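# Pull the cap off a marker on a desk

## Task

Take the cap off the marker so that both the marker and its cap end up resting on the desk, then open the grippers and back the robot away from them; the robot must stay upright and not be left leaning, or the attempt counts as failed.

## Robot and tools

ROBOT. A base that can drive in any direction carries a column about 1.75 m tall. A carriage rides up and down it (lift_m, 0 to 1 m) and holds two identical six-joint arms, each ending in a two-finger gripper. The arm bases sit about 0.57 m + lift_m above the floor, and carriage parts hang about 0.15 m below them. A hand reaches 0.78 m from its shoulder but only about 0.38 m below its arm base. A hand is about 0.16 m long and 0.1 m wide (0.14 m when open). Parked arm joints 1 to 6: 0, 0.05, 0.05, 1.45, 0, 0; with both parked the robot is about 0.95 m wide and 0.7 m long. The wheel motors are weak (2 N m), so pushing on things stops drives early.

CAMERAS. carriage_camera is fixed on the carriage, facing forward and tilted about 20 degrees down. left_wrist_camera and right_wrist_camera look out beyond their fingertips. Images are 504x504 pixels. Calibration (intrinsics K, distortion D, and T_world_to_cam from the base frame) is supplied per camera and is only approximately right, with wrist camera poses less reliable at long reach.

FRAMES. Base frame: origin on the floor below the base centre, x forward, y left, z up, metres. left_hand and right_hand are reported in it, each being the midpoint between that hand's finger pads; quat_wxyz rotates base axes into hand axes (hand z runs along the fingers, fingers open along hand y; an upward hand with joints 1, 5, 6 at 0 gives 1, 0, 0, 0). Odometry frame is the base frame where the scene began; base_odometry counts wheel rotation only, so slip looks like motion; heading is left-positive, -3.142 to 3.142.

TOOLS.
execute_actions: arguments actions (a list holding one action or none) and cameras (list of camera names, or "all"; omitted or null gives all, [] gives none). An action may have base, joints, or both, started together.
- base: exactly one key, each an offset relative to where the base last reported itself: translate_m (metres, forward positive, -2 to 2), strafe_m (metres, left positive, -2 to 2), rotate_rad (radians, counter-clockwise positive, -6.3 to 6.3).
- joints: a single dictionary covering both arms, keyed by joint name, each value an absolute target. lift_m 0 to 1 m. For each side (left_ and right_ prefixes): joint1_rad -2.617 to 3.054 (swings arm about vertical, 0 ahead, positive to the left); joint2_rad 0 to 3.141 (shoulder: 0 upper arm back and horizontal, 1.57 vertical, 3.14 forward and horizontal); joint3_rad 0 to 3.141 (elbow: 0 folded, 3.14 straight); joint4_rad -1.57 to 1.57 (wrist pitch, 0 in line with forearm, positive lifts fingertips); joint5_rad -1.57 to 1.57 (wrist yaw, positive turns fingertips to the RIGHT, opposite to joint1); joint6_rad -2.094 to 2.094 (roll around the finger axis, positive clockwise looking from the forearm); gripper_m 0 to 0.093 (pad gap in metres). Unnamed joints may still be driving toward earlier targets. Any unknown key or out-of-range number rejects the whole call and nothing moves. An action lasts at most 15 s.
wait: seconds (0 to 10); commands nothing, then reports state and images.
zoom_image: camera and region [x0, y0, x1, y1] in pixels of that camera's most recent full image, at most 504 by 504; gives a finer view.
finished_scene: scene (the current scene number). Irreversible; call only once the marker and cap lie on the desk, hands are open and clear, and the robot is upright.

RESULTS. base_status and joint_status tell how each motion ended: done (for the base, wheels turned the commanded amount, even with slip; tiny moves of a millimetre or two may fall short yet say done), off_target (stopped away from target, may still push; normal for a gripper holding something), contact_stop or time_out (old target dropped, holds where it stopped). "joint command not followed" means a self-collision check blocked that arm's joint targets (gripper still obeyed); such joints show not_followed and may be retried on later actions. on_its_own lists uncommanded motions; "held at" is the held target, not the position. motor_effort is percent of maximum, with the bracketed peak of the last action; readings are noisy and biased. Lift effort dropping as the lift descends means a hand is resting on something. A drive_wheels reading at rest well above free-driving level means the base is still pushing. Joint torques are raw and offset. ARM HIT means a hard self-collision. MOTOR HOT warns from 75 °C; at 90 °C an arm is halted briefly, at 100 °C it goes limp and falls; halted keys show limit_stop_at_motor_heat, so resend them. Stretched arms heat quickly even empty. Once a stop is reported, later motion calls in the same reply are skipped.

CAUTIONS. Contact stops arrive late; the base may roll about 0.3 m after an arm touches something. After a blocked drive, back off about 0.2 m along the way you came (or turn back), repeating if needed. Avoid driving the column into a table edge, especially in reverse, which can tip the robot. Arms have no contact stop: a blocked arm keeps pressing and snaps to its target when freed. Keep the arms from striking or squeezing each other; to untangle, move the blocked arm away first, then the other in a separate action. Tipping is likelier with the carriage high, arms extended, loads carried, pulling, or abrupt stops; only images reveal a lean. Hand readings drift at long reach. Gripper pads push about 45 to 60 N. Don't drop, slam, or shove objects. Between calls the robot keeps holding its last command. Less robot motion time is better.

Each tool is called after "Request:" as name(argument=value, ...), one argument or row to a line, values as JSON.

## Session

Request:
execute_actions(
  actions=[],
)

Scene clock: 0.00 s.
Joint torques (N m, as the arm reports them, + toward a larger angle): no reading
base_odometry: x=+0.000 y=+0.000 heading=+0.000 (m, m, rad; odometry frame)
base_status: not commanded
joint_positions: lift_m=+0.299 left_joint1_rad=-0.016 left_joint2_rad=+0.042 left_joint3_rad=+0.053 left_joint4_rad=+1.439 left_joint5_rad=+0.028 left_joint6_rad=+0.029 left_gripper_m=+0.095 right_joint1_rad=+0.000 right_joint2_rad=+0.067 right_joint3_rad=+0.041 right_joint4_rad=+1.459 right_joint5_rad=-0.015 right_joint6_rad=+0.010 right_gripper_m=+0.094
joint_status: not commanded
motor_effort: lift_m=+26 drive_wheels=-1 (%)
left_hand: x=+0.2863 y=+0.3269 z=+1.2939 quat_wxyz=(+0.998, +0.015, +0.060, +0.006) (m; base frame)
right_hand: x=+0.2932 y=-0.3296 z=+1.2909 quat_wxyz=(+0.998, -0.007, +0.069, +0.006) (m; base frame)
pictures: carriage_camera, left_wrist_camera, right_wrist_camera
Images, in order (width x height): carriage_camera 504x504, left_wrist_camera 504x504, right_wrist_camera 504x504.

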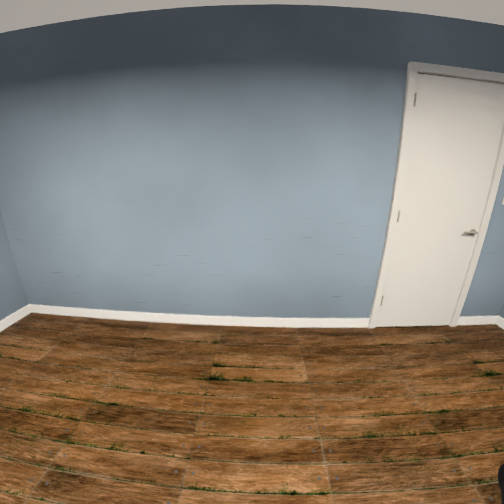

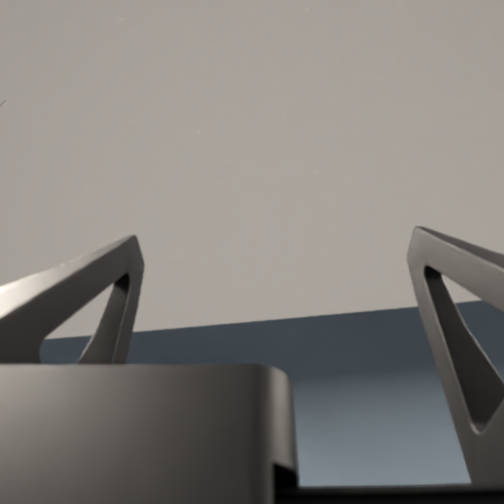

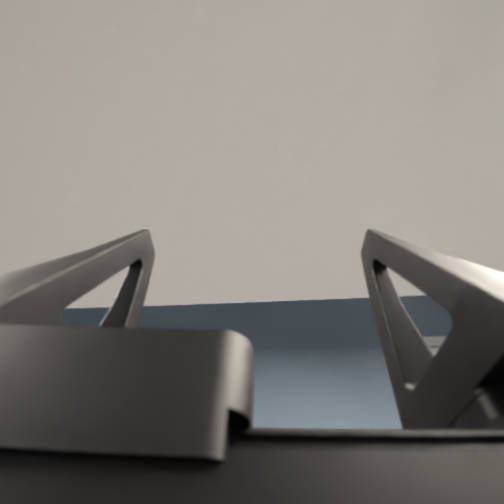

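Request:
execute_actions(
  actions=[
    {"base":{"rotate_rad":2.0}},
  ],
  cameras=["carriage_camera"],
)

Scene clock: 4.67 s.
Joint torques (N m, as the arm reports them, + toward a larger angle): left_arm=[ 0.43  3.77  7.26 -0.05 -0.03 -0.08] | right_arm=[ 0.36  4.07  7.02 -0.19 -0.01 -0.05]
base_odometry: x=+0.000 y=+0.000 heading=+1.999 (m, m, rad; odometry frame)
base_status: done
joint_positions: lift_m=+0.299 left_joint1_rad=-0.016 left_joint2_rad=+0.042 left_joint3_rad=+0.053 left_joint4_rad=+1.439 left_joint5_rad=+0.028 left_joint6_rad=+0.029 left_gripper_m=+0.095 right_joint1_rad=+0.000 right_joint2_rad=+0.067 right_joint3_rad=+0.041 right_joint4_rad=+1.458 right_joint5_rad=-0.015 right_joint6_rad=+0.010 right_gripper_m=+0.094
joint_status: not commanded
motor_effort: lift_m=+26(26) drive_wheels=+8(31) (%)
left_hand: x=+0.2865 y=+0.3269 z=+1.2939 quat_wxyz=(+0.998, +0.015, +0.060, +0.006) (m; base frame)
right_hand: x=+0.2935 y=-0.3296 z=+1.2909 quat_wxyz=(+0.998, -0.007, +0.070, +0.006) (m; base frame)
pictures: carriage_camera
Images, in order (width x height): carriage_camera 504x504.

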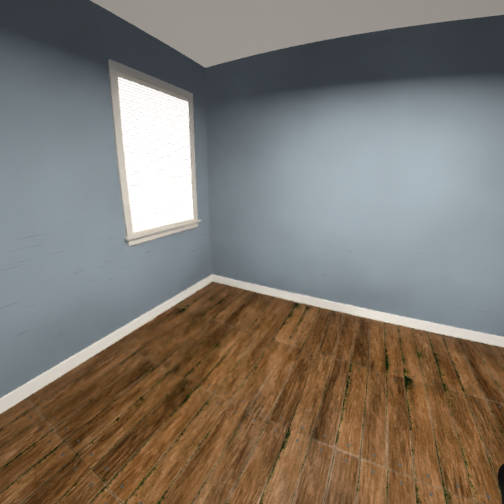

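Request:
execute_actions(
  actions=[
    {"base":{"rotate_rad":2.0}},
  ],
  cameras=["carriage_camera"],
)

Scene clock: 9.13 s.
Joint torques (N m, as the arm reports them, + toward a larger angle): left_arm=[ 0.42  3.8   7.27 -0.05 -0.03 -0.07] | right_arm=[ 0.15  4.15  7.01 -0.23  0.03 -0.07]
base_odometry: x=+0.000 y=+0.000 heading=-2.285 (m, m, rad; odometry frame)
base_status: done
joint_positions: lift_m=+0.299 left_joint1_rad=-0.016 left_joint2_rad=+0.042 left_joint3_rad=+0.053 left_joint4_rad=+1.438 left_joint5_rad=+0.028 left_joint6_rad=+0.029 left_gripper_m=+0.095 right_joint1_rad=+0.000 right_joint2_rad=+0.067 right_joint3_rad=+0.041 right_joint4_rad=+1.457 right_joint5_rad=-0.015 right_joint6_rad=+0.010 right_gripper_m=+0.094
joint_status: not commanded
motor_effort: lift_m=+26(26) drive_wheels=+8(30) (%)
left_hand: x=+0.2866 y=+0.3269 z=+1.2939 quat_wxyz=(+0.998, +0.015, +0.060, +0.006) (m; base frame)
right_hand: x=+0.2936 y=-0.3296 z=+1.2908 quat_wxyz=(+0.998, -0.007, +0.070, +0.006) (m; base frame)
pictures: carriage_camera
Images, in order (width x height): carriage_camera 504x504.

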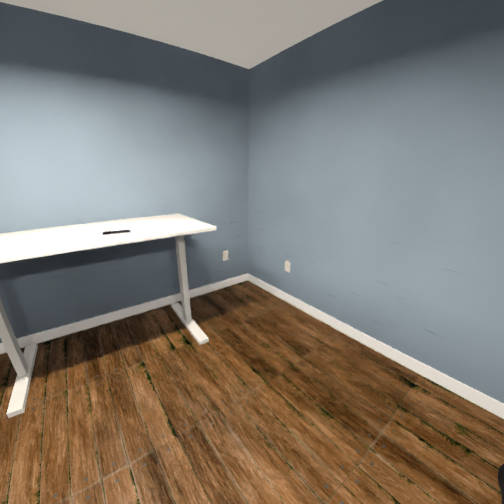

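Request:
execute_actions(
  actions=[
    {"base":{"rotate_rad":0.68},"joints":{"lift_m":0.6}},
  ],
  cameras=["carriage_camera"],
)

Scene clock: 13.00 s.
Joint torques (N m, as the arm reports them, + toward a larger angle): left_arm=[ 0.36  3.75  7.33 -0.04 -0.03 -0.07] | right_arm=[ 0.16  4.3   7.07 -0.19 -0.01  0.03]
base_odometry: x=+0.000 y=+0.000 heading=-1.605 (m, m, rad; odometry frame)
base_status: done
joint_positions: lift_m=+0.600 left_joint1_rad=-0.016 left_joint2_rad=+0.042 left_joint3_rad=+0.053 left_joint4_rad=+1.438 left_joint5_rad=+0.028 left_joint6_rad=+0.029 left_gripper_m=+0.095 right_joint1_rad=+0.000 right_joint2_rad=+0.067 right_joint3_rad=+0.041 right_joint4_rad=+1.458 right_joint5_rad=-0.015 right_joint6_rad=+0.010 right_gripper_m=+0.094
joint_status: all done
motor_effort: lift_m=+27(32) drive_wheels=+8(25) (%)
left_hand: x=+0.2867 y=+0.3269 z=+1.5946 quat_wxyz=(+0.998, +0.015, +0.061, +0.006) (m; base frame)
right_hand: x=+0.2935 y=-0.3296 z=+1.5916 quat_wxyz=(+0.998, -0.007, +0.070, +0.006) (m; base frame)
pictures: carriage_camera
camera_calibration (this result's frames):
carriage_camera: T_world_to_cam=[[-0.0485014, -0.998478, 0.026237, -0.0338894], [-0.294706, -0.0107929, -0.955527, 1.56557], [0.954356, -0.0540766, -0.293735, 0.279945], [0, 0, 0, 1]] pos_world=[0.192571, -0.00180239, 1.57906]
Images, in order (width x height): carriage_camera 504x504.

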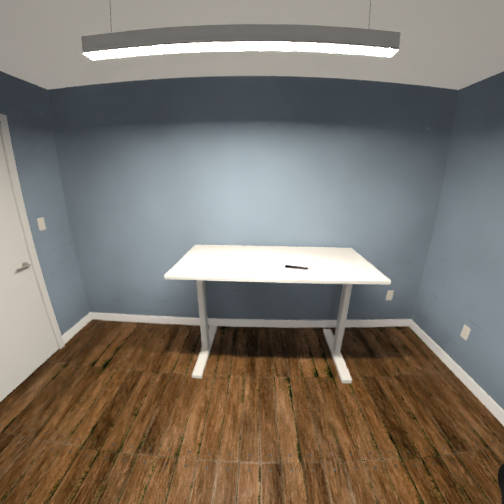

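Request:
execute_actions(
  actions=[
    {"base":{"rotate_rad":-0.08}},
  ],
  cameras=[],
)

Request:
execute_actions(
  actions=[
    {"base":{"translate_m":0.9}},
  ],
  cameras=[],
)

Request:
execute_actions(
  actions=[
    {"base":{"strafe_m":-0.28}},
  ],
  cameras=["carriage_camera"],
)

Scene clock: 23.50 s.
Joint torques (N m, as the arm reports them, + toward a larger angle): left_arm=[ 0.37  3.78  7.26 -0.05 -0.05 -0.07] | right_arm=[ 0.16  4.19  6.93 -0.21  0.02 -0.02]
base_odometry: x=+0.000 y=+0.000 heading=-1.685 (m, m, rad; odometry frame)
base_status: done
joint_positions: lift_m=+0.600 left_joint1_rad=-0.016 left_joint2_rad=+0.042 left_joint3_rad=+0.053 left_joint4_rad=+1.438 left_joint5_rad=+0.028 left_joint6_rad=+0.029 left_gripper_m=+0.095 right_joint1_rad=+0.000 right_joint2_rad=+0.067 right_joint3_rad=+0.041 right_joint4_rad=+1.458 right_joint5_rad=-0.015 right_joint6_rad=+0.010 right_gripper_m=+0.094
joint_status: not commanded
motor_effort: lift_m=+27(27) drive_wheels=-8(16) (%)
left_hand: x=+0.2866 y=+0.3269 z=+1.5946 quat_wxyz=(+0.998, +0.015, +0.060, +0.006) (m; base frame)
right_hand: x=+0.2935 y=-0.3296 z=+1.5916 quat_wxyz=(+0.998, -0.007, +0.070, +0.006) (m; base frame)
pictures: none
No camera images: the call's "cameras" was empty. Leave "cameras" out to get every camera's image.

Scene clock: 27.70 s.
Joint torques (N m, as the arm reports them, + toward a larger angle): left_arm=[ 0.41  3.76  7.23 -0.06 -0.03 -0.07] | right_arm=[ 0.38  4.21  6.9  -0.12  0.   -0.03]
base_odometry: x=-0.101 y=-0.894 heading=-1.684 (m, m, rad; odometry frame)
base_status: done
joint_positions: lift_m=+0.600 left_joint1_rad=-0.016 left_joint2_rad=+0.042 left_joint3_rad=+0.053 left_joint4_rad=+1.439 left_joint5_rad=+0.028 left_joint6_rad=+0.029 left_gripper_m=+0.095 right_joint1_rad=+0.000 right_joint2_rad=+0.067 right_joint3_rad=+0.041 right_joint4_rad=+1.457 right_joint5_rad=-0.015 right_joint6_rad=+0.010 right_gripper_m=+0.094
joint_status: not commanded
motor_effort: lift_m=+27(27) drive_wheels=-6(32) (%)
left_hand: x=+0.2865 y=+0.3269 z=+1.5946 quat_wxyz=(+0.998, +0.015, +0.060, +0.006) (m; base frame)
right_hand: x=+0.2936 y=-0.3296 z=+1.5916 quat_wxyz=(+0.998, -0.007, +0.070, +0.006) (m; base frame)
pictures: none
No camera images: the call's "cameras" was empty. Leave "cameras" out to get every camera's image.

Scene clock: 30.23 s.
Joint torques (N m, as the arm reports them, + toward a larger angle): left_arm=[ 0.38  3.75  7.29 -0.07 -0.03 -0.07] | right_arm=[ 0.14  4.4   7.05 -0.2   0.02  0.  ]
base_odometry: x=-0.380 y=-0.863 heading=-1.684 (m, m, rad; odometry frame)
base_status: done
joint_positions: lift_m=+0.600 left_joint1_rad=-0.016 left_joint2_rad=+0.042 left_joint3_rad=+0.053 left_joint4_rad=+1.439 left_joint5_rad=+0.028 left_joint6_rad=+0.029 left_gripper_m=+0.095 right_joint1_rad=+0.000 right_joint2_rad=+0.067 right_joint3_rad=+0.041 right_joint4_rad=+1.457 right_joint5_rad=-0.015 right_joint6_rad=+0.010 right_gripper_m=+0.094
joint_status: not commanded
motor_effort: lift_m=+27(27) drive_wheels=-3(26) (%)
left_hand: x=+0.2864 y=+0.3269 z=+1.5946 quat_wxyz=(+0.998, +0.015, +0.060, +0.006) (m; base frame)
right_hand: x=+0.2936 y=-0.3296 z=+1.5916 quat_wxyz=(+0.998, -0.007, +0.070, +0.006) (m; base frame)
pictures: carriage_camera
camera_calibration (this result's frames):
carriage_camera: T_world_to_cam=[[-0.0485014, -0.998478, 0.026237, -0.0338894], [-0.294706, -0.0107929, -0.955527, 1.56557], [0.954356, -0.0540766, -0.293735, 0.279945], [0, 0, 0, 1]] pos_world=[0.192571, -0.00180239, 1.57906]
Images, in order (width x height): carriage_camera 504x504.

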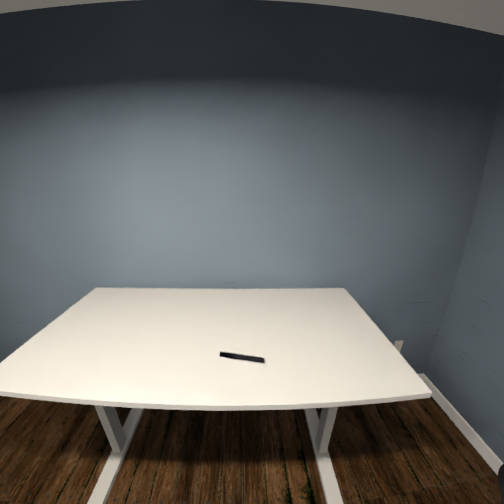

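Request:
zoom_image(
  camera="carriage_camera",
  region=[200, 330, 290, 390],
)

Region (200, 330, 290, 390) of carriage_camera's 504x504 image, scaled by 5.600, with more detail than that image has.

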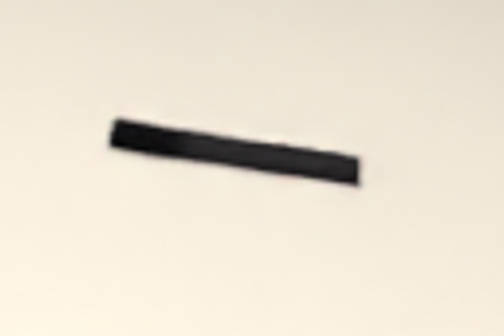

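Request:
execute_actions(
  actions=[
    {"joints":{"left_joint2_rad":1.6,"left_joint3_rad":1.2,"left_joint4_rad":-1.17,"right_joint2_rad":2.0,"right_joint3_rad":1.6,"right_joint4_rad":-0.8}},
  ],
  cameras=["carriage_camera"],
)

Scene clock: 43.23 s.
Joint torques (N m, as the arm reports them, + toward a larger angle): left_arm=[ 0.37 -6.85 10.54  0.32  0.01 -0.06] | right_arm=[  0.1  -11.96   9.9    1.17   0.    -0.02]
base_odometry: x=-0.380 y=-0.863 heading=-1.684 (m, m, rad; odometry frame)
base_status: not commanded
joint_positions: lift_m=+0.600 left_joint1_rad=-0.016 left_joint2_rad=+1.602 left_joint3_rad=+1.166 left_joint4_rad=-1.169 left_joint5_rad=+0.028 left_joint6_rad=+0.029 left_gripper_m=+0.095 right_joint1_rad=+0.000 right_joint2_rad=+2.006 right_joint3_rad=+1.578 right_joint4_rad=-0.804 right_joint5_rad=-0.015 right_joint6_rad=+0.010 right_gripper_m=+0.094
joint_status: all done
motor_effort: lift_m=+27(27) drive_wheels=-2(2) (%)
left_hand: x=+0.5233 y=+0.3231 z=+1.2460 quat_wxyz=(-0.017, +0.023, +0.999, -0.014) (m; base frame)
right_hand: x=+0.7171 y=-0.3297 z=+1.2374 quat_wxyz=(+0.169, +0.004, +0.986, +0.008) (m; base frame)
pictures: carriage_camera
camera_calibration (this result's frames):
carriage_camera: T_world_to_cam=[[-0.0485014, -0.998478, 0.026237, -0.0338895], [-0.294706, -0.0107929, -0.955527, 1.56557], [0.954356, -0.0540766, -0.293735, 0.279945], [0, 0, 0, 1]] pos_world=[0.192571, -0.00180239, 1.57906]
Images, in order (width x height): carriage_camera 504x504.

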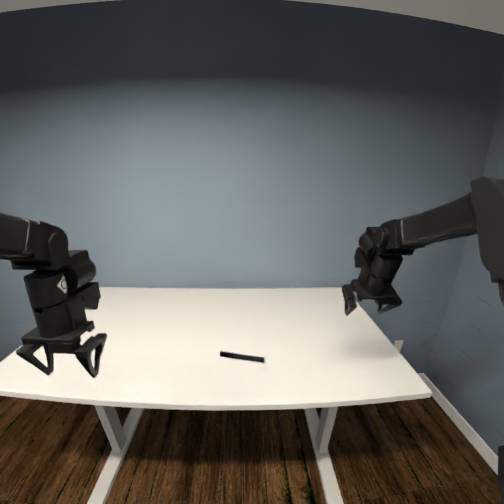

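Request:
execute_actions(
  actions=[
    {"base":{"translate_m":0.22},"joints":{"right_joint2_rad":1.6,"right_joint3_rad":1.2,"right_joint4_rad":-1.17}},
  ],
  cameras=["carriage_camera"],
)

Request:
zoom_image(
  camera="carriage_camera",
  region=[190, 380, 310, 500],
)

Scene clock: 54.27 s.
Joint torques (N m, as the arm reports them, + toward a larger angle): left_arm=[ 0.37 -6.87 10.62  0.33  0.02 -0.05] | right_arm=[ 0.11 -8.16  6.52  0.39  0.03  0.  ]
base_odometry: x=-0.405 y=-1.081 heading=-1.684 (m, m, rad; odometry frame)
base_status: done
joint_positions: lift_m=+0.600 left_joint1_rad=-0.016 left_joint2_rad=+1.602 left_joint3_rad=+1.166 left_joint4_rad=-1.169 left_joint5_rad=+0.028 left_joint6_rad=+0.029 left_gripper_m=+0.095 right_joint1_rad=+0.000 right_joint2_rad=+1.614 right_joint3_rad=+1.210 right_joint4_rad=-1.177 right_joint5_rad=-0.015 right_joint6_rad=+0.010 right_gripper_m=+0.094
joint_status: all done
motor_effort: lift_m=+27(27) drive_wheels=-5(29) (%)
left_hand: x=+0.5233 y=+0.3231 z=+1.2460 quat_wxyz=(-0.017, +0.023, +0.999, -0.014) (m; base frame)
right_hand: x=+0.5342 y=-0.3296 z=+1.2539 quat_wxyz=(-0.005, +0.005, +1.000, +0.008) (m; base frame)
pictures: carriage_camera
camera_calibration (this result's frames):
carriage_camera: T_world_to_cam=[[-0.0485014, -0.998478, 0.026237, -0.0338895], [-0.294706, -0.0107929, -0.955527, 1.56557], [0.954356, -0.0540766, -0.293735, 0.279945], [0, 0, 0, 1]] pos_world=[0.192571, -0.00180239, 1.57906]
Images, in order (width x height): carriage_camera 504x504.

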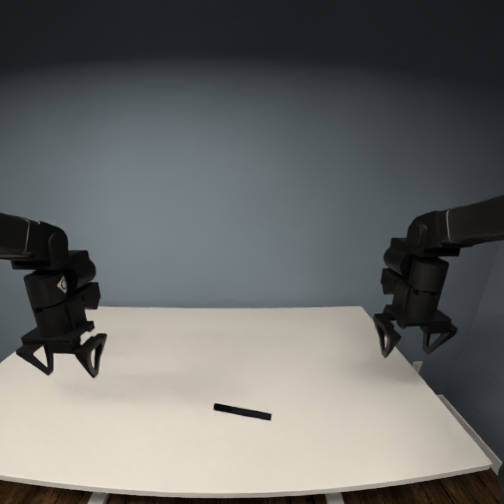

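Region (190, 380, 310, 500) of carriage_camera's 504x504 image, scaled by 4.200, with more detail than that image has.

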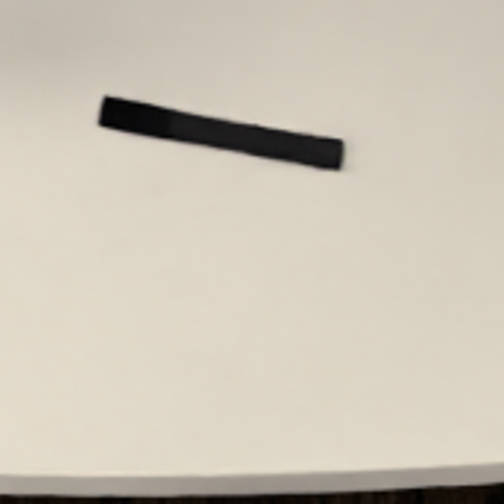

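Request:
execute_actions(
  actions=[
    {"base":{"translate_m":0.06},"joints":{"lift_m":0.62,"right_joint1_rad":0.542,"right_joint2_rad":2.2,"right_joint3_rad":0.92,"right_joint4_rad":0.237,"right_joint5_rad":-0.479,"right_joint6_rad":-0.669,"left_joint1_rad":-0.482,"left_joint2_rad":2.403,"left_joint3_rad":1.42,"left_joint4_rad":-0.362,"left_joint5_rad":0.671,"left_joint6_rad":1.243,"left_gripper_m":0.07,"right_gripper_m":0.07}},
  ],
)

Scene clock: 81.30 s.
Joint torques (N m, as the arm reports them, + toward a larger angle): left_arm=[  0.8  -12.36   6.73   0.88   0.55  -0.01] | right_arm=[  0.15 -10.21   4.81   1.52  -0.29  -0.07]
base_odometry: x=-0.412 y=-1.141 heading=-1.685 (m, m, rad; odometry frame)
base_status: done
joint_positions: lift_m=+0.620 left_joint1_rad=-0.488 left_joint2_rad=+2.405 left_joint3_rad=+1.413 left_joint4_rad=-0.370 left_joint5_rad=+0.659 left_joint6_rad=+1.239 left_gripper_m=+0.070 right_joint1_rad=+0.542 right_joint2_rad=+2.194 right_joint3_rad=+0.923 right_joint4_rad=+0.226 right_joint5_rad=-0.473 right_joint6_rad=-0.664 right_gripper_m=+0.070
joint_status: all done
motor_effort: lift_m=+25(32) drive_wheels=-5(32) (%)
left_hand: x=+0.5985 y=+0.0314 z=+1.0966 quat_wxyz=(+0.210, +0.737, +0.586, -0.263) (m; base frame)
right_hand: x=+0.5738 y=-0.0496 z=+1.0988 quat_wxyz=(+0.266, -0.582, +0.739, +0.211) (m; base frame)
pictures: carriage_camera, left_wrist_camera, right_wrist_camera
camera_calibration (this result's frames):
carriage_camera: T_world_to_cam=[[-0.0485014, -0.998478, 0.026237, -0.0344168], [-0.294706, -0.0107929, -0.955527, 1.58477], [0.954356, -0.0540766, -0.293735, 0.285849], [0, 0, 0, 1]] pos_world=[0.192571, -0.00180239, 1.59916]
left_wrist_camera: T_world_to_cam=[[-0.96936, 0.239521, -0.054508, 0.639941], [0.242534, 0.968428, -0.0576644, -0.104814], [0.0389752, -0.0691175, -0.996847, 1.20373], [0, 0, 0, 1]] pos_world=[0.598839, 0.0314236, 1.22877]
right_wrist_camera: T_world_to_cam=[[0.973708, -0.225686, -0.0309722, -0.53618], [-0.226758, -0.973245, -0.0370727, 0.126395], [-0.0217767, 0.0431212, -0.998832, 1.24018], [0, 0, 0, 1]] pos_world=[0.577751, -0.051473, 1.22681]
Images, in order (width x height): carriage_camera 504x504, left_wrist_camera 504x504, right_wrist_camera 504x504.

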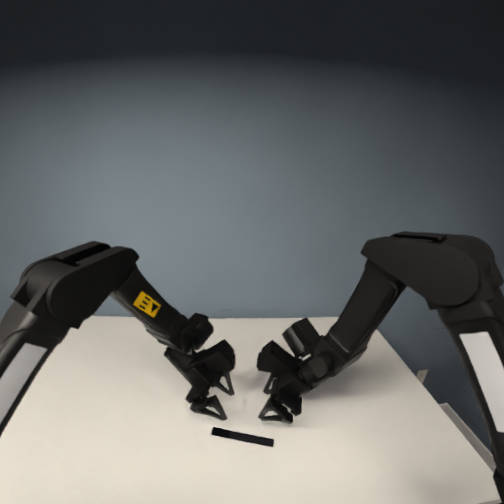

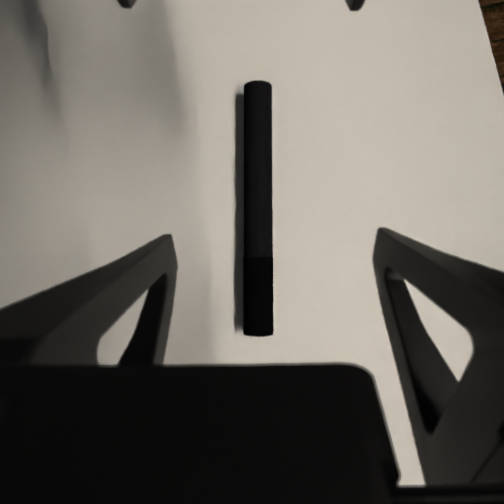

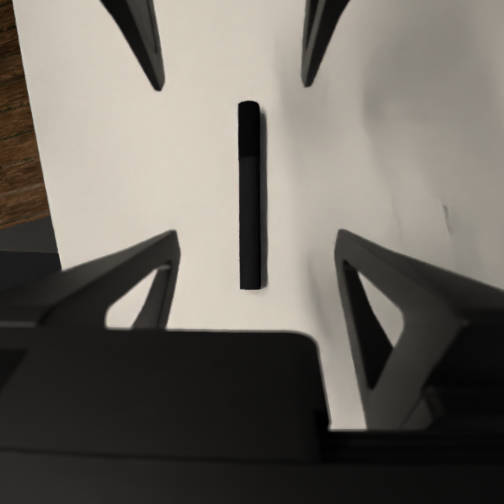

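Request:
execute_actions(
  actions=[
    {"joints":{"lift_m":0.535,"right_joint1_rad":0.562,"left_joint1_rad":-0.425,"left_joint6_rad":1.29}},
  ],
)

Scene clock: 87.53 s.
Joint torques (N m, as the arm reports them, + toward a larger angle): left_arm=[ -0.11 -12.45   6.65   0.8    0.48  -0.02] | right_arm=[  0.8  -10.52   4.75   1.41  -0.26  -0.11]
base_odometry: x=-0.412 y=-1.141 heading=-1.685 (m, m, rad; odometry frame)
base_status: not commanded
joint_positions: lift_m=+0.535 left_joint1_rad=-0.418 left_joint2_rad=+2.407 left_joint3_rad=+1.413 left_joint4_rad=-0.366 left_joint5_rad=+0.665 left_joint6_rad=+1.286 left_gripper_m=+0.070 right_joint1_rad=+0.554 right_joint2_rad=+2.197 right_joint3_rad=+0.923 right_joint4_rad=+0.231 right_joint5_rad=-0.476 right_joint6_rad=-0.664 right_gripper_m=+0.070
joint_status: all done
motor_effort: lift_m=+24(24) drive_wheels=-4(5) (%)
left_hand: x=+0.6187 y=+0.0550 z=+1.0120 quat_wxyz=(+0.227, +0.730, +0.593, -0.253) (m; base frame)
right_hand: x=+0.5704 y=-0.0453 z=+1.0136 quat_wxyz=(+0.266, -0.587, +0.734, +0.213) (m; base frame)
pictures: carriage_camera, left_wrist_camera, right_wrist_camera
camera_calibration (this result's frames):
carriage_camera: T_world_to_cam=[[-0.0485014, -0.998478, 0.026237, -0.0321907], [-0.294706, -0.0107929, -0.955527, 1.5037], [0.954356, -0.0540766, -0.293735, 0.260927], [0, 0, 0, 1]] pos_world=[0.192571, -0.00180239, 1.51431]
left_wrist_camera: T_world_to_cam=[[-0.97459, 0.207043, -0.0854864, 0.685654], [0.212728, 0.97503, -0.0637433, -0.113176], [0.0701542, -0.080309, -0.994298, 1.099], [0, 0, 0, 1]] pos_world=[0.615207, 0.0566498, 1.14413]
right_wrist_camera: T_world_to_cam=[[0.976653, -0.212576, -0.0309774, -0.535599], [-0.213715, -0.976084, -0.0398185, 0.121858], [-0.0217721, 0.0455093, -0.998727, 1.15479], [0, 0, 0, 1]] pos_world=[0.57428, -0.0474658, 1.14158]
Images, in order (width x height): carriage_camera 504x504, left_wrist_camera 504x504, right_wrist_camera 504x504.

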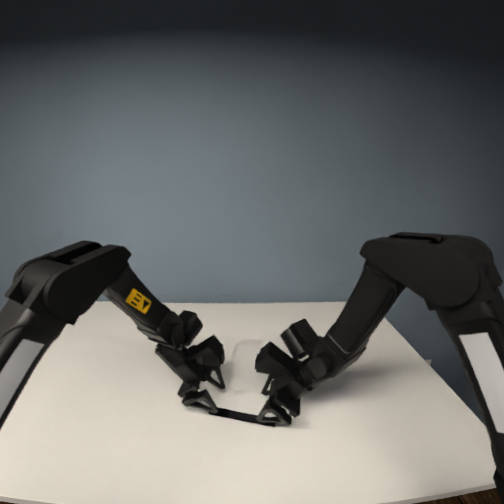

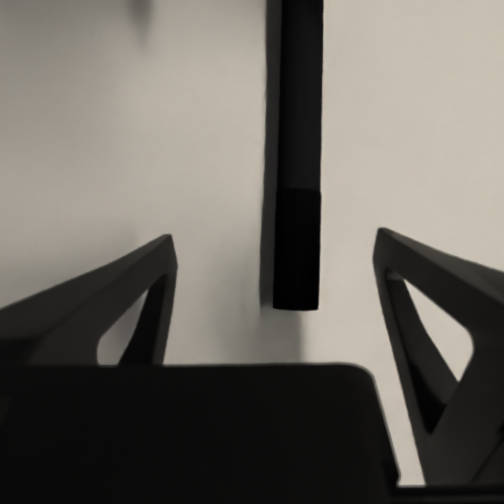

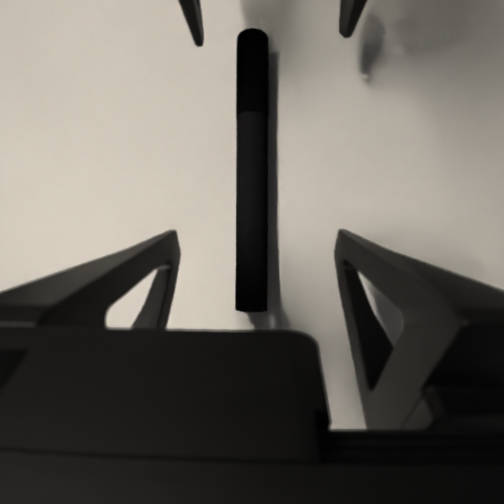

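Request:
execute_actions(
  actions=[
    {"joints":{"lift_m":0.515,"left_joint1_rad":-0.44}},
  ],
)

Scene clock: 91.50 s.
Joint torques (N m, as the arm reports them, + toward a larger angle): left_arm=[ -0.06 -12.85   6.64   0.8    0.5   -0.03] | right_arm=[  0.95 -10.82   4.7    1.41  -0.33  -0.08]
base_odometry: x=-0.412 y=-1.141 heading=-1.685 (m, m, rad; odometry frame)
base_status: not commanded
joint_positions: lift_m=+0.515 left_joint1_rad=-0.434 left_joint2_rad=+2.411 left_joint3_rad=+1.413 left_joint4_rad=-0.365 left_joint5_rad=+0.666 left_joint6_rad=+1.286 left_gripper_m=+0.070 right_joint1_rad=+0.554 right_joint2_rad=+2.201 right_joint3_rad=+0.923 right_joint4_rad=+0.232 right_joint5_rad=-0.476 right_joint6_rad=-0.664 right_gripper_m=+0.070
joint_status: all done
motor_effort: lift_m=+24(25) drive_wheels=+3(4) (%)
left_hand: x=+0.6137 y=+0.0494 z=+0.9903 quat_wxyz=(+0.224, +0.735, +0.587, -0.255) (m; base frame)
right_hand: x=+0.5697 y=-0.0455 z=+0.9920 quat_wxyz=(+0.264, -0.587, +0.735, +0.214) (m; base frame)
pictures: carriage_camera, left_wrist_camera, right_wrist_camera
camera_calibration (this result's frames):
carriage_camera: T_world_to_cam=[[-0.0485014, -0.998478, 0.026237, -0.0316656], [-0.294706, -0.0107929, -0.955527, 1.48458], [0.954356, -0.0540766, -0.293735, 0.255048], [0, 0, 0, 1]] pos_world=[0.192571, -0.00180239, 1.4943]
left_wrist_camera: T_world_to_cam=[[-0.97129, 0.223069, -0.082677, 0.674408], [0.228513, 0.971469, -0.0634792, -0.117834], [0.0661579, -0.0805495, -0.994553, 1.08005], [0, 0, 0, 1]] pos_world=[0.610519, 0.0510299, 1.12244]
right_wrist_camera: T_world_to_cam=[[0.976629, -0.212242, -0.0339031, -0.532738], [-0.213468, -0.976215, -0.0379047, 0.118539], [-0.0250517, 0.0442561, -0.998706, 1.13506], [0, 0, 0, 1]] pos_world=[0.574027, -0.0475831, 1.12003]
Images, in order (width x height): carriage_camera 504x504, left_wrist_camera 504x504, right_wrist_camera 504x504.

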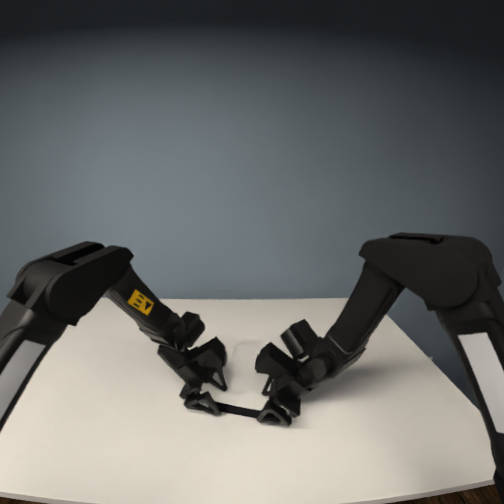

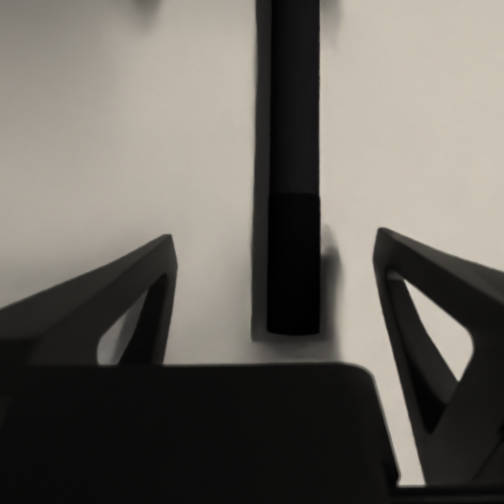

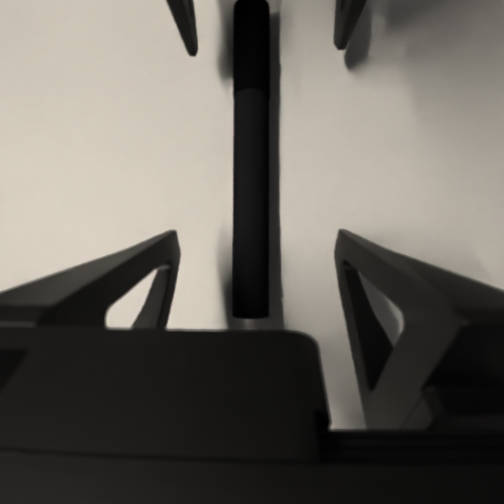

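Request:
execute_actions(
  actions=[
    {"base":{"translate_m":-0.006},"joints":{"lift_m":0.502}},
  ],
  cameras=["left_wrist_camera","right_wrist_camera"],
)

Scene clock: 94.27 s.
Joint torques (N m, as the arm reports them, + toward a larger angle): left_arm=[ -0.07 -13.     6.68   0.8    0.48  -0.02] | right_arm=[  0.65 -10.96   4.76   1.41  -0.28  -0.06]
base_odometry: x=-0.411 y=-1.135 heading=-1.685 (m, m, rad; odometry frame)
base_status: done
joint_positions: lift_m=+0.502 left_joint1_rad=-0.434 left_joint2_rad=+2.413 left_joint3_rad=+1.413 left_joint4_rad=-0.365 left_joint5_rad=+0.666 left_joint6_rad=+1.286 left_gripper_m=+0.070 right_joint1_rad=+0.556 right_joint2_rad=+2.204 right_joint3_rad=+0.923 right_joint4_rad=+0.231 right_joint5_rad=-0.477 right_joint6_rad=-0.664 right_gripper_m=+0.070
joint_status: all done
motor_effort: lift_m=+25(25) drive_wheels=-3(27) (%)
left_hand: x=+0.6131 y=+0.0496 z=+0.9763 quat_wxyz=(+0.223, +0.734, +0.588, -0.256) (m; base frame)
right_hand: x=+0.5687 y=-0.0453 z=+0.9779 quat_wxyz=(+0.263, -0.588, +0.735, +0.214) (m; base frame)
pictures: left_wrist_camera, right_wrist_camera
camera_calibration (this result's frames):
left_wrist_camera: T_world_to_cam=[[-0.971483, 0.223209, -0.0799961, 0.670198], [0.228426, 0.971501, -0.0633059, -0.1189], [0.0635859, -0.0797738, -0.994783, 1.06794], [0, 0, 0, 1]] pos_world=[0.61034, 0.0511109, 1.10846]
right_wrist_camera: T_world_to_cam=[[0.976895, -0.210612, -0.0363261, -0.529906], [-0.211894, -0.976629, -0.0360202, 0.115226], [-0.0278908, 0.0428852, -0.998691, 1.12246], [0, 0, 0, 1]] pos_world=[0.573385, -0.0472083, 1.10589]
Images, in order (width x height): left_wrist_camera 504x504, right_wrist_camera 504x504.

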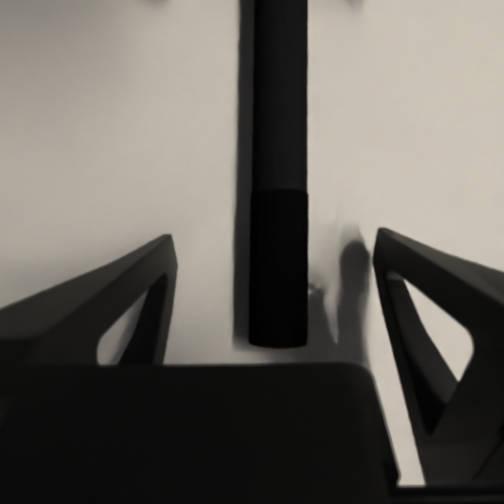

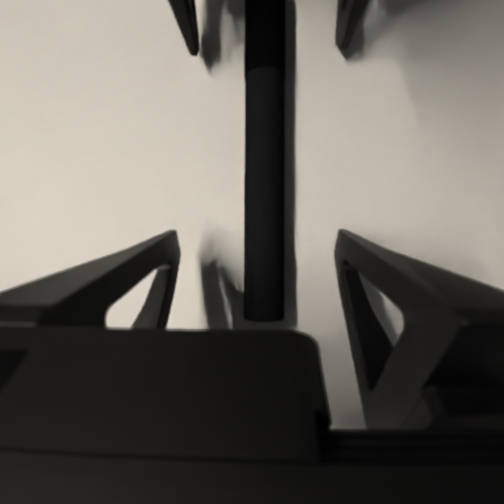

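Request:
execute_actions(
  actions=[
    {"joints":{"lift_m":0.499,"right_joint2_rad":2.222,"left_gripper_m":0.04,"right_gripper_m":0.04}},
  ],
  cameras=["left_wrist_camera","right_wrist_camera"],
)

Scene clock: 97.80 s.
Joint torques (N m, as the arm reports them, + toward a larger angle): left_arm=[  0.04 -12.99   6.74   0.75   0.41  -0.04] | right_arm=[  0.65 -10.28   4.63   1.42  -0.28  -0.01]
base_odometry: x=-0.411 y=-1.135 heading=-1.685 (m, m, rad; odometry frame)
base_status: not commanded
joint_positions: lift_m=+0.499 left_joint1_rad=-0.434 left_joint2_rad=+2.413 left_joint3_rad=+1.413 left_joint4_rad=-0.358 left_joint5_rad=+0.673 left_joint6_rad=+1.288 left_gripper_m=+0.040 right_joint1_rad=+0.556 right_joint2_rad=+2.214 right_joint3_rad=+0.923 right_joint4_rad=+0.233 right_joint5_rad=-0.477 right_joint6_rad=-0.664 right_gripper_m=+0.040
joint_status: all done
motor_effort: lift_m=+22(23) drive_wheels=-2(3) (%)
left_hand: x=+0.6140 y=+0.0482 z=+0.9749 quat_wxyz=(+0.227, +0.735, +0.585, -0.257) (m; base frame)
right_hand: x=+0.5672 y=-0.0463 z=+0.9712 quat_wxyz=(+0.258, -0.587, +0.736, +0.215) (m; base frame)
pictures: left_wrist_camera, right_wrist_camera
camera_calibration (this result's frames):
left_wrist_camera: T_world_to_cam=[[-0.970395, 0.225172, -0.0873526, 0.677687], [0.231523, 0.970238, -0.070964, -0.112229], [0.0687737, -0.0890873, -0.993647, 1.06246], [0, 0, 0, 1]] pos_world=[0.610538, 0.0509451, 1.10695]
right_wrist_camera: T_world_to_cam=[[0.9766, -0.210795, -0.0426313, -0.522579], [-0.21214, -0.976781, -0.0299191, 0.107946], [-0.0353347, 0.0382628, -0.998643, 1.11975], [0, 0, 0, 1]] pos_world=[0.572816, -0.0475613, 1.09918]
Images, in order (width x height): left_wrist_camera 504x504, right_wrist_camera 504x504.

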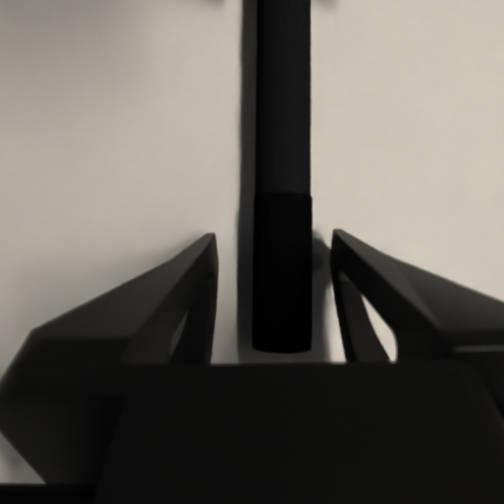

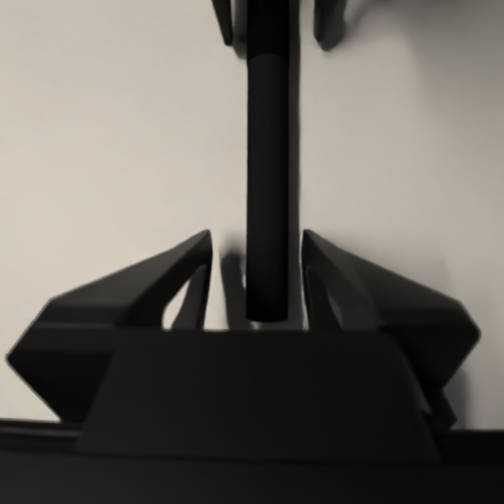

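Request:
execute_actions(
  actions=[
    {"joints":{"right_joint2_rad":2.245,"right_joint3_rad":0.945}},
  ],
  cameras=[],
)

Request:
execute_actions(
  actions=[
    {"joints":{"left_gripper_m":0.0,"right_gripper_m":0.0}},
  ],
)

Scene clock: 100.50 s.
Joint torques (N m, as the arm reports them, + toward a larger angle): left_arm=[  0.02 -13.03   6.63   0.73   0.38  -0.05] | right_arm=[ 0.51 -9.82  6.29  1.37 -0.3  -0.1 ]
base_odometry: x=-0.411 y=-1.135 heading=-1.685 (m, m, rad; odometry frame)
base_status: not commanded
joint_positions: lift_m=+0.499 left_joint1_rad=-0.434 left_joint2_rad=+2.413 left_joint3_rad=+1.413 left_joint4_rad=-0.358 left_joint5_rad=+0.673 left_joint6_rad=+1.288 left_gripper_m=+0.040 right_joint1_rad=+0.556 right_joint2_rad=+2.233 right_joint3_rad=+0.929 right_joint4_rad=+0.233 right_joint5_rad=-0.477 right_joint6_rad=-0.664 right_gripper_m=+0.040
joint_status: all done
motor_effort: lift_m=+22(22) drive_wheels=-2(2) (%)
left_hand: x=+0.6140 y=+0.0482 z=+0.9749 quat_wxyz=(+0.227, +0.735, +0.585, -0.257) (m; base frame)
right_hand: x=+0.5657 y=-0.0472 z=+0.9649 quat_wxyz=(+0.252, -0.587, +0.739, +0.216) (m; base frame)
pictures: none
No camera images: the call's "cameras" was empty. Leave "cameras" out to get every camera's image.

Scene clock: 101.07 s.
Joint torques (N m, as the arm reports them, + toward a larger angle): left_arm=[  0.14 -12.93   6.7    0.85   0.36  -0.05] | right_arm=[ 0.76 -9.79  6.19  1.29 -0.45 -0.09]
base_odometry: x=-0.411 y=-1.135 heading=-1.685 (m, m, rad; odometry frame)
base_status: not commanded
joint_positions: lift_m=+0.499 left_joint1_rad=-0.436 left_joint2_rad=+2.413 left_joint3_rad=+1.413 left_joint4_rad=-0.369 left_joint5_rad=+0.678 left_joint6_rad=+1.288 left_gripper_m=+0.019 right_joint1_rad=+0.554 right_joint2_rad=+2.233 right_joint3_rad=+0.931 right_joint4_rad=+0.238 right_joint5_rad=-0.465 right_joint6_rad=-0.661 right_gripper_m=+0.018
joint_status: left_gripper_m off_target (ended at +0.019, target +0.000); right_gripper_m off_target (ended at +0.018, target +0.000)
motor_effort: lift_m=+22(22) drive_wheels=-2(2) (%)
left_hand: x=+0.6112 y=+0.0481 z=+0.9749 quat_wxyz=(+0.223, +0.734, +0.585, -0.262) (m; base frame)
right_hand: x=+0.5693 y=-0.0479 z=+0.9653 quat_wxyz=(+0.256, -0.585, +0.740, +0.210) (m; base frame)
pictures: carriage_camera, left_wrist_camera, right_wrist_camera
camera_calibration (this result's frames):
carriage_camera: T_world_to_cam=[[-0.0485014, -0.998478, 0.026237, -0.0312505], [-0.294706, -0.0107929, -0.955527, 1.46946], [0.954356, -0.0540766, -0.293735, 0.2504], [0, 0, 0, 1]] pos_world=[0.192571, -0.00180239, 1.47848]
left_wrist_camera: T_world_to_cam=[[-0.970717, 0.227947, -0.0758164, 0.663769], [0.233424, 0.969593, -0.0735043, -0.110072], [0.056756, -0.0890492, -0.994409, 1.07078], [0, 0, 0, 1]] pos_world=[0.609252, 0.0507731, 1.10702]
right_wrist_camera: T_world_to_cam=[[0.9745, -0.220613, -0.040973, -0.526118], [-0.221493, -0.97499, -0.0182878, 0.100804], [-0.0359138, 0.0268967, -0.998993, 1.11407], [0, 0, 0, 1]] pos_world=[0.57504, -0.0477501, 1.09323]
Images, in order (width x height): carriage_camera 504x504, left_wrist_camera 504x504, right_wrist_camera 504x504.

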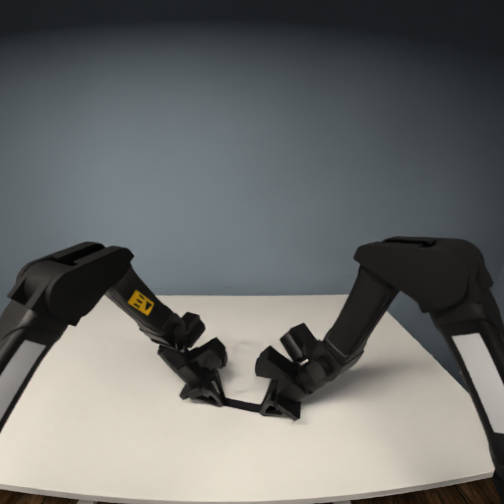

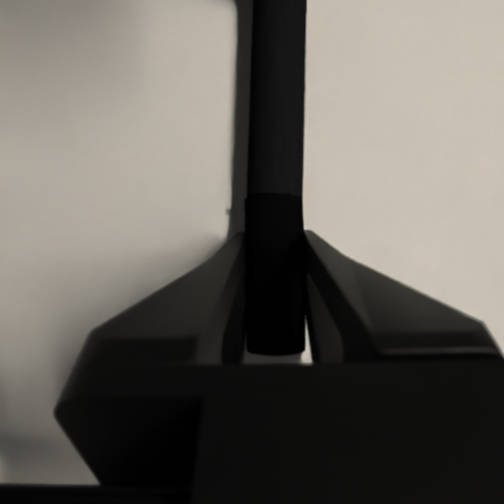

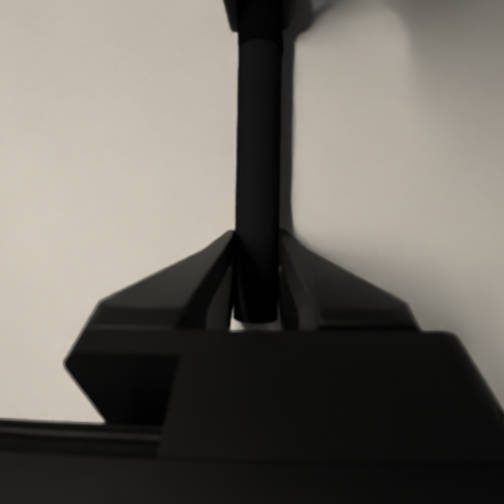

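Request:
execute_actions(
  actions=[
    {"joints":{"lift_m":0.52}},
  ],
  cameras=[],
)

Request:
execute_actions(
  actions=[
    {"joints":{"left_joint1_rad":-0.36,"left_joint4_rad":-0.43,"left_joint5_rad":0.69,"left_joint6_rad":1.385}},
  ],
)

Scene clock: 107.77 s.
Joint torques (N m, as the arm reports them, + toward a larger angle): left_arm=[  0.21 -12.79   6.65   0.89   0.43  -0.04] | right_arm=[  0.73 -10.48   6.27   1.28  -0.35  -0.11]
base_odometry: x=-0.411 y=-1.135 heading=-1.685 (m, m, rad; odometry frame)
base_status: not commanded
joint_positions: lift_m=+0.520 left_joint1_rad=-0.437 left_joint2_rad=+2.410 left_joint3_rad=+1.413 left_joint4_rad=-0.374 left_joint5_rad=+0.671 left_joint6_rad=+1.288 left_gripper_m=+0.019 right_joint1_rad=+0.554 right_joint2_rad=+2.239 right_joint3_rad=+0.931 right_joint4_rad=+0.246 right_joint5_rad=-0.469 right_joint6_rad=-0.661 right_gripper_m=+0.018
joint_status: all done
motor_effort: lift_m=+26(33) drive_wheels=+3(4) (%)
left_hand: x=+0.6108 y=+0.0487 z=+0.9956 quat_wxyz=(+0.221, +0.735, +0.586, -0.260) (m; base frame)
right_hand: x=+0.5689 y=-0.0473 z=+0.9846 quat_wxyz=(+0.256, -0.585, +0.740, +0.212) (m; base frame)
pictures: none
No camera images: the call's "cameras" was empty. Leave "cameras" out to get every camera's image.

Scene clock: 108.43 s.
Joint torques (N m, as the arm reports them, + toward a larger angle): left_arm=[  0.06 -12.64   6.56   0.68   0.39  -0.02] | right_arm=[  0.33 -10.44   6.03   1.27  -0.33  -0.09]
base_odometry: x=-0.411 y=-1.135 heading=-1.685 (m, m, rad; odometry frame)
base_status: not commanded
joint_positions: lift_m=+0.520 left_joint1_rad=-0.355 left_joint2_rad=+2.410 left_joint3_rad=+1.413 left_joint4_rad=-0.435 left_joint5_rad=+0.694 left_joint6_rad=+1.381 left_gripper_m=+0.019 right_joint1_rad=+0.558 right_joint2_rad=+2.239 right_joint3_rad=+0.931 right_joint4_rad=+0.247 right_joint5_rad=-0.472 right_joint6_rad=-0.663 right_gripper_m=+0.018
joint_status: all done
motor_effort: lift_m=+26(26) drive_wheels=+2(3) (%)
left_hand: x=+0.6199 y=+0.0804 z=+0.9959 quat_wxyz=(+0.223, +0.731, +0.588, -0.263) (m; base frame)
right_hand: x=+0.5677 y=-0.0457 z=+0.9849 quat_wxyz=(+0.257, -0.588, +0.737, +0.213) (m; base frame)
pictures: carriage_camera, left_wrist_camera, right_wrist_camera
camera_calibration (this result's frames):
carriage_camera: T_world_to_cam=[[-0.0485014, -0.998478, 0.026237, -0.0317916], [-0.294706, -0.0107929, -0.955527, 1.48917], [0.954356, -0.0540766, -0.293735, 0.256459], [0, 0, 0, 1]] pos_world=[0.192571, -0.00180239, 1.4991]
left_wrist_camera: T_world_to_cam=[[-0.972805, 0.220494, -0.0709434, 0.66353], [0.225695, 0.971207, -0.0762797, -0.134498], [0.0520815, -0.0902169, -0.994559, 1.09717], [0, 0, 0, 1]] pos_world=[0.618698, 0.0833048, 1.12802]
right_wrist_camera: T_world_to_cam=[[0.976399, -0.211736, -0.042567, -0.522385], [-0.212882, -0.976773, -0.0244218, 0.104017], [-0.0364073, 0.0329072, -0.998795, 1.13392], [0, 0, 0, 1]] pos_world=[0.573482, -0.0463213, 1.11286]
Images, in order (width x height): carriage_camera 504x504, left_wrist_camera 504x504, right_wrist_camera 504x504.

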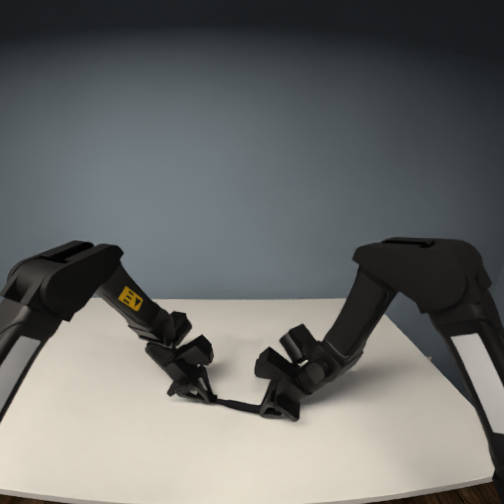

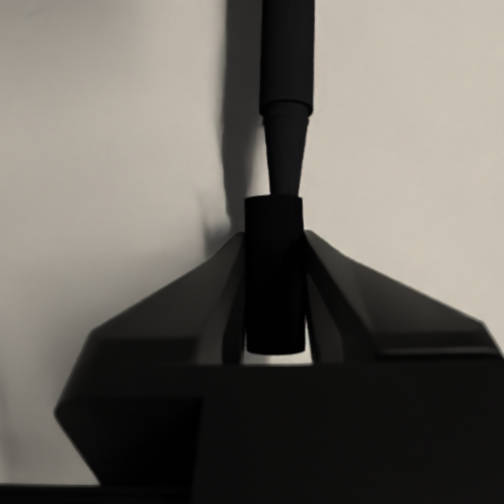

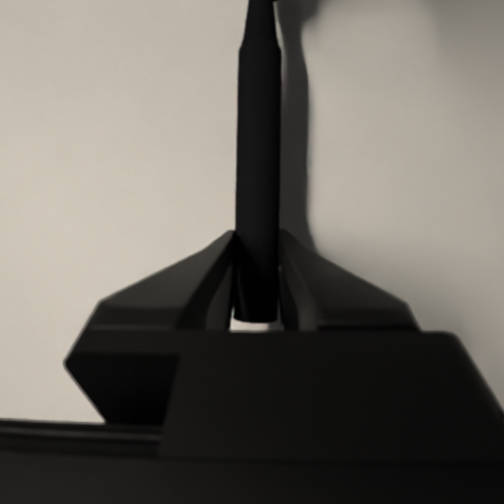

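Request:
execute_actions(
  actions=[
    {"joints":{"left_joint1_rad":-0.23,"left_joint4_rad":-0.54,"left_joint5_rad":0.7,"left_joint6_rad":1.55}},
  ],
  cameras=[],
)

Request:
execute_actions(
  actions=[
    {"joints":{"lift_m":0.502}},
  ],
)

Scene clock: 111.13 s.
Joint torques (N m, as the arm reports them, + toward a larger angle): left_arm=[ -0.03 -12.48   6.35   0.32   0.47  -0.02] | right_arm=[  0.37 -10.41   5.95   1.29  -0.32  -0.1 ]
base_odometry: x=-0.411 y=-1.135 heading=-1.685 (m, m, rad; odometry frame)
base_status: not commanded
joint_positions: lift_m=+0.520 left_joint1_rad=-0.223 left_joint2_rad=+2.410 left_joint3_rad=+1.413 left_joint4_rad=-0.534 left_joint5_rad=+0.697 left_joint6_rad=+1.545 left_gripper_m=+0.019 right_joint1_rad=+0.558 right_joint2_rad=+2.239 right_joint3_rad=+0.931 right_joint4_rad=+0.242 right_joint5_rad=-0.472 right_joint6_rad=-0.663 right_gripper_m=+0.018
joint_status: all done
motor_effort: lift_m=+26(26) drive_wheels=+2(3) (%)
left_hand: x=+0.6299 y=+0.1343 z=+0.9944 quat_wxyz=(+0.224, +0.731, +0.590, -0.258) (m; base frame)
right_hand: x=+0.5670 y=-0.0462 z=+0.9844 quat_wxyz=(+0.254, -0.588, +0.738, +0.213) (m; base frame)
pictures: none
No camera images: the call's "cameras" was empty. Leave "cameras" out to get every camera's image.

Scene clock: 111.90 s.
Joint torques (N m, as the arm reports them, + toward a larger angle): left_arm=[ -0.05 -12.65   6.43   0.36   0.49  -0.01] | right_arm=[  0.52 -10.49   5.92   1.28  -0.25  -0.08]
base_odometry: x=-0.411 y=-1.135 heading=-1.685 (m, m, rad; odometry frame)
base_status: not commanded
joint_positions: lift_m=+0.502 left_joint1_rad=-0.223 left_joint2_rad=+2.413 left_joint3_rad=+1.413 left_joint4_rad=-0.538 left_joint5_rad=+0.697 left_joint6_rad=+1.546 left_gripper_m=+0.019 right_joint1_rad=+0.558 right_joint2_rad=+2.243 right_joint3_rad=+0.931 right_joint4_rad=+0.238 right_joint5_rad=-0.479 right_joint6_rad=-0.663 right_gripper_m=+0.018
joint_status: all done
motor_effort: lift_m=+24(25) drive_wheels=-2(5) (%)
left_hand: x=+0.6284 y=+0.1346 z=+0.9755 quat_wxyz=(+0.222, +0.731, +0.591, -0.260) (m; base frame)
right_hand: x=+0.5647 y=-0.0464 z=+0.9649 quat_wxyz=(+0.250, -0.588, +0.738, +0.217) (m; base frame)
pictures: carriage_camera, left_wrist_camera, right_wrist_camera
camera_calibration (this result's frames):
carriage_camera: T_world_to_cam=[[-0.0485014, -0.998478, 0.026237, -0.0313246], [-0.294706, -0.0107929, -0.955527, 1.47216], [0.954356, -0.0540766, -0.293735, 0.251231], [0, 0, 0, 1]] pos_world=[0.192571, -0.00180239, 1.4813]
left_wrist_camera: T_world_to_cam=[[-0.97383, 0.215941, -0.0708894, 0.659613], [0.220726, 0.972929, -0.0684717, -0.195317], [0.0541845, -0.0823269, -0.995131, 1.07954], [0, 0, 0, 1]] pos_world=[0.626968, 0.136468, 1.10767]
right_wrist_camera: T_world_to_cam=[[0.976471, -0.208303, -0.0558119, -0.507527], [-0.209665, -0.977575, -0.0197049, 0.0958529], [-0.0504557, 0.0309431, -0.998247, 1.12123], [0, 0, 0, 1]] pos_world=[0.572255, -0.0467104, 1.09283]
Images, in order (width x height): carriage_camera 504x504, left_wrist_camera 504x504, right_wrist_camera 504x504.

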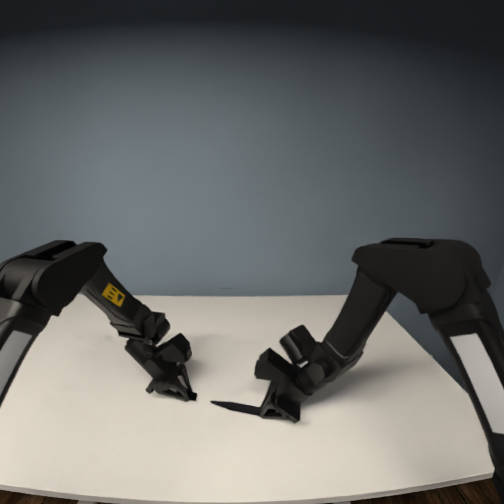

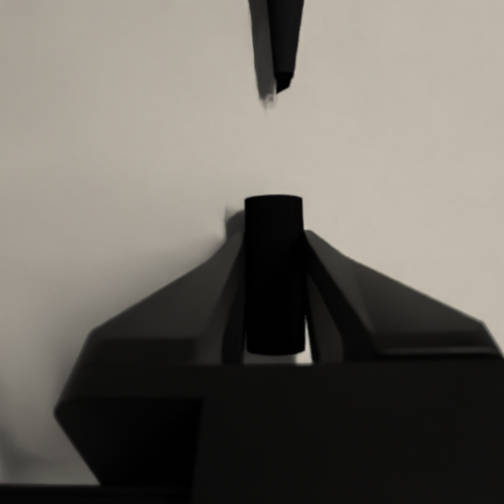

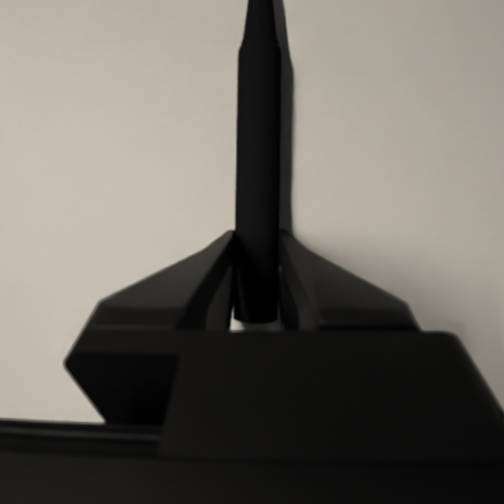

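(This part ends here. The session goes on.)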